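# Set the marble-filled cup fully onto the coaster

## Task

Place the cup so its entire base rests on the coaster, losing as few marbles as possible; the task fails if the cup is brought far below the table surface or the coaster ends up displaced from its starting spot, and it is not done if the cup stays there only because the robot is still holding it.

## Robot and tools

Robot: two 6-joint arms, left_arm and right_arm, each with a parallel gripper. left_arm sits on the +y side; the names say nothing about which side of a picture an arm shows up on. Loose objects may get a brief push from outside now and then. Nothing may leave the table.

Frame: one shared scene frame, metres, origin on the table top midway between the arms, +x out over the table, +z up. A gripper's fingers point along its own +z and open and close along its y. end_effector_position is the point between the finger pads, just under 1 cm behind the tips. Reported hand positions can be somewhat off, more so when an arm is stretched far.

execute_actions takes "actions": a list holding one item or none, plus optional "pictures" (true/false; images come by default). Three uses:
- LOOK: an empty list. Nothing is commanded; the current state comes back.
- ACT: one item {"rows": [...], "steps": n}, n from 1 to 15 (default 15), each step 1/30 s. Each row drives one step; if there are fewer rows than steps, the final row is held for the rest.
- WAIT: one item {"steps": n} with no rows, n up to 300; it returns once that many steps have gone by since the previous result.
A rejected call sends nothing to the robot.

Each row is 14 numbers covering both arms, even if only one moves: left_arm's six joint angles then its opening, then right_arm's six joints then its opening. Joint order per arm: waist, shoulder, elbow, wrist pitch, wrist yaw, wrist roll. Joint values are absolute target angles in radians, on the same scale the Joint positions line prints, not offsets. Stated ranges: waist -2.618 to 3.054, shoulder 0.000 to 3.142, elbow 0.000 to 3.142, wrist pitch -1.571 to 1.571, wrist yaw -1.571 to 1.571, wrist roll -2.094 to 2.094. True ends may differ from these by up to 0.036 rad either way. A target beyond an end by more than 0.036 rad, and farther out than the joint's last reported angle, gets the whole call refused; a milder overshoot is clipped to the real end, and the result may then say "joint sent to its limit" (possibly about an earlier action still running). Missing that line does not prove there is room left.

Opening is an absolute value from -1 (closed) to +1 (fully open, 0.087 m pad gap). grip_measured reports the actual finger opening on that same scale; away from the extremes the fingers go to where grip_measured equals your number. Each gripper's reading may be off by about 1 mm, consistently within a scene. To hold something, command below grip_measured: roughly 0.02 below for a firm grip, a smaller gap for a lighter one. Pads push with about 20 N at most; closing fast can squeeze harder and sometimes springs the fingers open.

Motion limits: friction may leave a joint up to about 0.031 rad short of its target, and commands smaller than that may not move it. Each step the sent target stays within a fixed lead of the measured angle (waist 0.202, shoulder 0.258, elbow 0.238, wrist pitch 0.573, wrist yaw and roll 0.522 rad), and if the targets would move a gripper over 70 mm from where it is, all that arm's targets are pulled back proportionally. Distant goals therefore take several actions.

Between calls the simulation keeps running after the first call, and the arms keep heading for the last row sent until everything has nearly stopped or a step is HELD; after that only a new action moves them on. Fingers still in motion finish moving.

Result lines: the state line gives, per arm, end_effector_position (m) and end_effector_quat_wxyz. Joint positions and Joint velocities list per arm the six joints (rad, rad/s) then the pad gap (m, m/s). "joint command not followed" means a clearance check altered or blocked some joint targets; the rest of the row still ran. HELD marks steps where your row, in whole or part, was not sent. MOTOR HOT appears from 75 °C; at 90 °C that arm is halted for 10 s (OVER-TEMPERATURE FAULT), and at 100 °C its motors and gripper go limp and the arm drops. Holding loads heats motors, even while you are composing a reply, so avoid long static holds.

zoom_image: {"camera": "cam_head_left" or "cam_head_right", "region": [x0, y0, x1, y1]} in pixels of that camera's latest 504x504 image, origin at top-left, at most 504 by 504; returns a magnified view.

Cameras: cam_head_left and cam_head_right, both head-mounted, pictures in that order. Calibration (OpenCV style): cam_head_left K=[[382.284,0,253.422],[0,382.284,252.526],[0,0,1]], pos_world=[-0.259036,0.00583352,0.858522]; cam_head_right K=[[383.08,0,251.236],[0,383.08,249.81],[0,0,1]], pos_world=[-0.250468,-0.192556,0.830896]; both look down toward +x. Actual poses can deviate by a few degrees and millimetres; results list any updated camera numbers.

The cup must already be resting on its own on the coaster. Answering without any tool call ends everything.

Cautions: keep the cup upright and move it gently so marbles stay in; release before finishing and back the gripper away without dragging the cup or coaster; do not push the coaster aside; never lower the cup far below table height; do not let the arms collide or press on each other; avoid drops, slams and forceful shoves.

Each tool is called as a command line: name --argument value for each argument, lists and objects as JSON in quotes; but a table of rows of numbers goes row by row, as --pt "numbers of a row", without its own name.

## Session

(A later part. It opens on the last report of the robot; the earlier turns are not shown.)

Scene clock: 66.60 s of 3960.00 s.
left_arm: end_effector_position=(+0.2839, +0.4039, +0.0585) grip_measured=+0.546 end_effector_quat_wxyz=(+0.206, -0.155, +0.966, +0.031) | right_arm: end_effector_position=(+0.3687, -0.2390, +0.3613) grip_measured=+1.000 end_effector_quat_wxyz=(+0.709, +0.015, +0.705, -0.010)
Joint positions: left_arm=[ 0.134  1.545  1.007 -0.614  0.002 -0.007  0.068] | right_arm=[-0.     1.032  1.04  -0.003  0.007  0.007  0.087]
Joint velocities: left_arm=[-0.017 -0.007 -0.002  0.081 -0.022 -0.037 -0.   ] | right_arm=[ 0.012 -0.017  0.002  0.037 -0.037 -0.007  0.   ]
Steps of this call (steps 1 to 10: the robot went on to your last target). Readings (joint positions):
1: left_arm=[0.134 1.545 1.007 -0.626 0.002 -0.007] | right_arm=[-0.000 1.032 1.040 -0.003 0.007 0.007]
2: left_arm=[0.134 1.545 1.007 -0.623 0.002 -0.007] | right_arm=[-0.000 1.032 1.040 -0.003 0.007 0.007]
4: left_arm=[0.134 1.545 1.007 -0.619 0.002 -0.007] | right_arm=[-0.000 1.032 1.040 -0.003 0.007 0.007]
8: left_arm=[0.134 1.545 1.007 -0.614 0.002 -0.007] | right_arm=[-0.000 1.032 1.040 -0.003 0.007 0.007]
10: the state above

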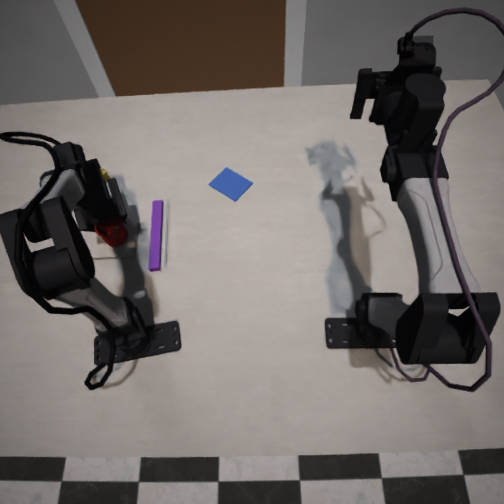

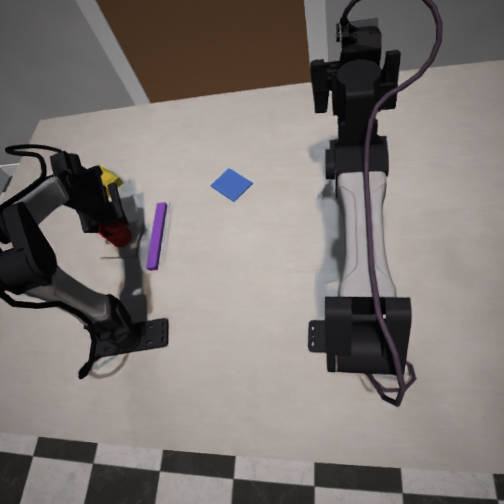

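Centred. Lower a few mm, release, retreat.

execute_actions --actions '[{"rows":[[0.13,1.56,0.975,-0.595,0,0,0.51,0,1.032,1.04,0,0,0,1],[0.13,1.56,0.968,-0.587,0,0,0.51,0,1.032,1.04,0,0,0,1],[0.13,1.56,0.962,-0.582,0,0,0.51,0,1.032,1.04,0,0,0,1]],"steps":15}]' --pictures false

execute_actions --actions '[{"rows":[[0.13,1.56,0.962,-0.582,0,0,0.55,0,1.032,1.04,0,0,0,1],[0.13,1.56,0.962,-0.582,0,0,0.6,0,1.032,1.04,0,0,0,1],[0.13,1.56,0.962,-0.582,0,0,0.7,0,1.032,1.04,0,0,0,1],[0.13,1.56,0.962,-0.582,0,0,0.8,0,1.032,1.04,0,0,0,1],[0.13,1.56,0.962,-0.582,0,0,1,0,1.032,1.04,0,0,0,1]],"steps":12}]' --pictures false

execute_actions --actions '[{"rows":[[0.13,1.52,1.02,-0.65,0,0,1,0,1.032,1.04,0,0,0,1],[0.13,1.51,1.05,-0.7,0,0,1,0,1.032,1.04,0,0,0,1],[0.13,1.5,1.08,-0.75,0,0,1,0,1.032,1.04,0,0,0,1],[0.13,1.49,1.11,-0.8,0,0,1,0,1.032,1.04,0,0,0,1],[0.13,1.48,1.14,-0.85,0,0,1,0,1.032,1.04,0,0,0,1],[0.13,1.47,1.18,-0.9,0,0,1,0,1.032,1.04,0,0,0,1],[0.13,1.46,1.22,-0.95,0,0,1,0,1.032,1.04,0,0,0,1],[0.13,1.45,1.26,-1.0,0,0,1,0,1.032,1.04,0,0,0,1]],"steps":15}]'

zoom_image --camera "cam_head_right" --region '[50, 150, 200, 290]'

Scene clock: 71.83 s of 3960.00 s.
left_arm: end_effector_position=(+0.2873, +0.4050, +0.0579) grip_measured=+0.546 end_effector_quat_wxyz=(+0.214, -0.155, +0.964, +0.032) | right_arm: end_effector_position=(+0.3687, -0.2390, +0.3613) grip_measured=+1.000 end_effector_quat_wxyz=(+0.709, +0.015, +0.705, -0.010)
Joint positions: left_arm=[ 0.134  1.545  1.    -0.59   0.002 -0.007  0.068] | right_arm=[-0.     1.032  1.04  -0.003  0.007  0.007  0.087]
Joint velocities: left_arm=[-0.027 -0.002 -0.007 -0.022  0.037  0.051  0.   ] | right_arm=[ 0.007  0.012 -0.027  0.022 -0.095 -0.095  0.   ]
Steps of this call (steps 1 to 30: the robot went on to your last target; steps 31 to 100: nothing new was sent; then 1.40 s passed at rest; steps 101 to 115: all 15 steps of this action). Readings (joint positions):
101: left_arm=[0.134 1.545 1.007 -0.611 0.002 -0.007] | right_arm=[-0.000 1.032 1.040 -0.003 0.007 0.007]
102: left_arm=[0.134 1.545 1.004 -0.607 0.002 -0.007] | right_arm=[-0.000 1.032 1.040 -0.003 0.007 0.007]
104: left_arm=[0.134 1.545 1.000 -0.598 0.002 -0.007] | right_arm=[-0.000 1.032 1.040 -0.003 0.007 0.007]
108: left_arm=[0.134 1.545 1.000 -0.591 0.002 -0.007] | right_arm=[-0.000 1.032 1.040 -0.003 0.007 0.007]
115: the state above

Scene clock: 72.23 s of 3960.00 s.
left_arm: end_effector_position=(+0.2840, +0.4039, +0.0540) grip_measured=+1.000 end_effector_quat_wxyz=(+0.209, -0.155, +0.965, +0.031) | right_arm: end_effector_position=(+0.3687, -0.2390, +0.3613) grip_measured=+1.000 end_effector_quat_wxyz=(+0.709, +0.015, +0.705, -0.010)
Joint positions: left_arm=[ 0.134  1.545  0.986 -0.585  0.002 -0.007  0.087] | right_arm=[-0.     1.032  1.04  -0.003  0.007  0.007  0.087]
Joint velocities: left_arm=[ 0.012 -0.002 -0.002  0.095  0.022  0.007  0.   ] | right_arm=[-0.007 -0.007  0.007 -0.095 -0.037 -0.022  0.   ]
Steps of this call (steps 1 to 12: all 12 steps of this action). Readings (joint positions):
1: left_arm=[0.134 1.545 1.000 -0.590 0.002 -0.007] | right_arm=[-0.000 1.032 1.040 -0.003 0.007 0.007]
2: left_arm=[0.134 1.545 1.000 -0.589 0.002 -0.007] | right_arm=[-0.000 1.032 1.040 -0.003 0.007 0.007]
4: left_arm=[0.134 1.545 0.995 -0.585 0.002 -0.007] | right_arm=[-0.000 1.032 1.040 -0.003 0.007 0.007]
8: left_arm=[0.134 1.545 0.986 -0.585 0.002 -0.007] | right_arm=[-0.000 1.032 1.040 -0.003 0.007 0.007]
12: the state above

Scene clock: 72.73 s of 3960.00 s.
left_arm: end_effector_position=(+0.2767, +0.4016, +0.1487) grip_measured=+1.000 end_effector_quat_wxyz=(+0.225, -0.154, +0.961, +0.034) | right_arm: end_effector_position=(+0.3687, -0.2390, +0.3613) grip_measured=+1.000 end_effector_quat_wxyz=(+0.709, +0.015, +0.705, -0.010)
Joint positions: left_arm=[ 0.134  1.438  1.26  -0.933  0.002 -0.007  0.087] | right_arm=[-0.     1.032  1.04  -0.003  0.007  0.007  0.087]
Joint velocities: left_arm=[-0.007  0.017  0.002 -0.374 -0.066 -0.11   0.   ] | right_arm=[ 0.012  0.002 -0.007 -0.095  0.022 -0.051  0.   ]
Steps of this call (steps 1 to 15: all 15 steps of this action). Readings (joint positions):
1: left_arm=[0.134 1.544 0.989 -0.592 0.002 -0.007] | right_arm=[-0.000 1.032 1.040 -0.003 0.007 0.007]
2: left_arm=[0.134 1.542 0.999 -0.611 0.002 -0.007] | right_arm=[-0.000 1.032 1.040 -0.003 0.007 0.007]
4: left_arm=[0.134 1.532 1.039 -0.670 0.002 -0.007] | right_arm=[-0.000 1.032 1.040 -0.003 0.007 0.007]
8: left_arm=[0.134 1.489 1.176 -0.816 0.002 -0.007] | right_arm=[-0.000 1.032 1.040 -0.003 0.007 0.007]
15: the state above

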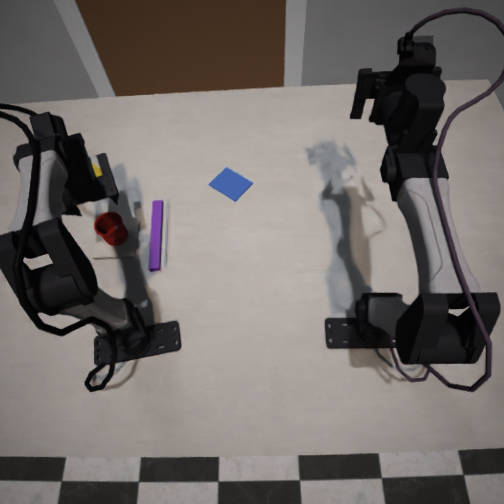

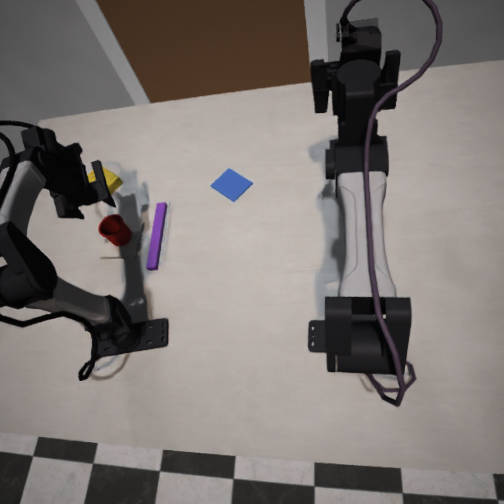

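Region (50, 150, 200, 290) of cam_head_right's 504x504 image, scaled by 3.360, with more detail than that image has; it fills the top 470 rows of this view, and the rest is white.

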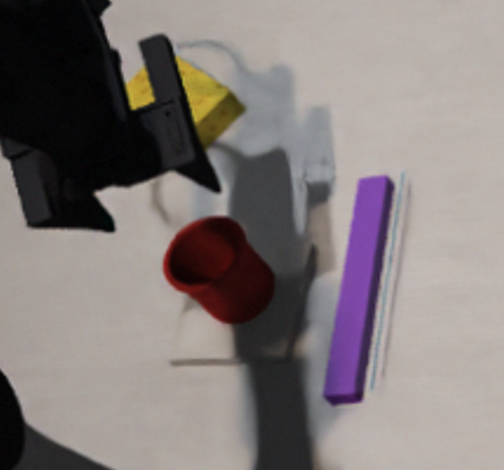

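finished_scene --scene 1

The scene is finished: the task was done.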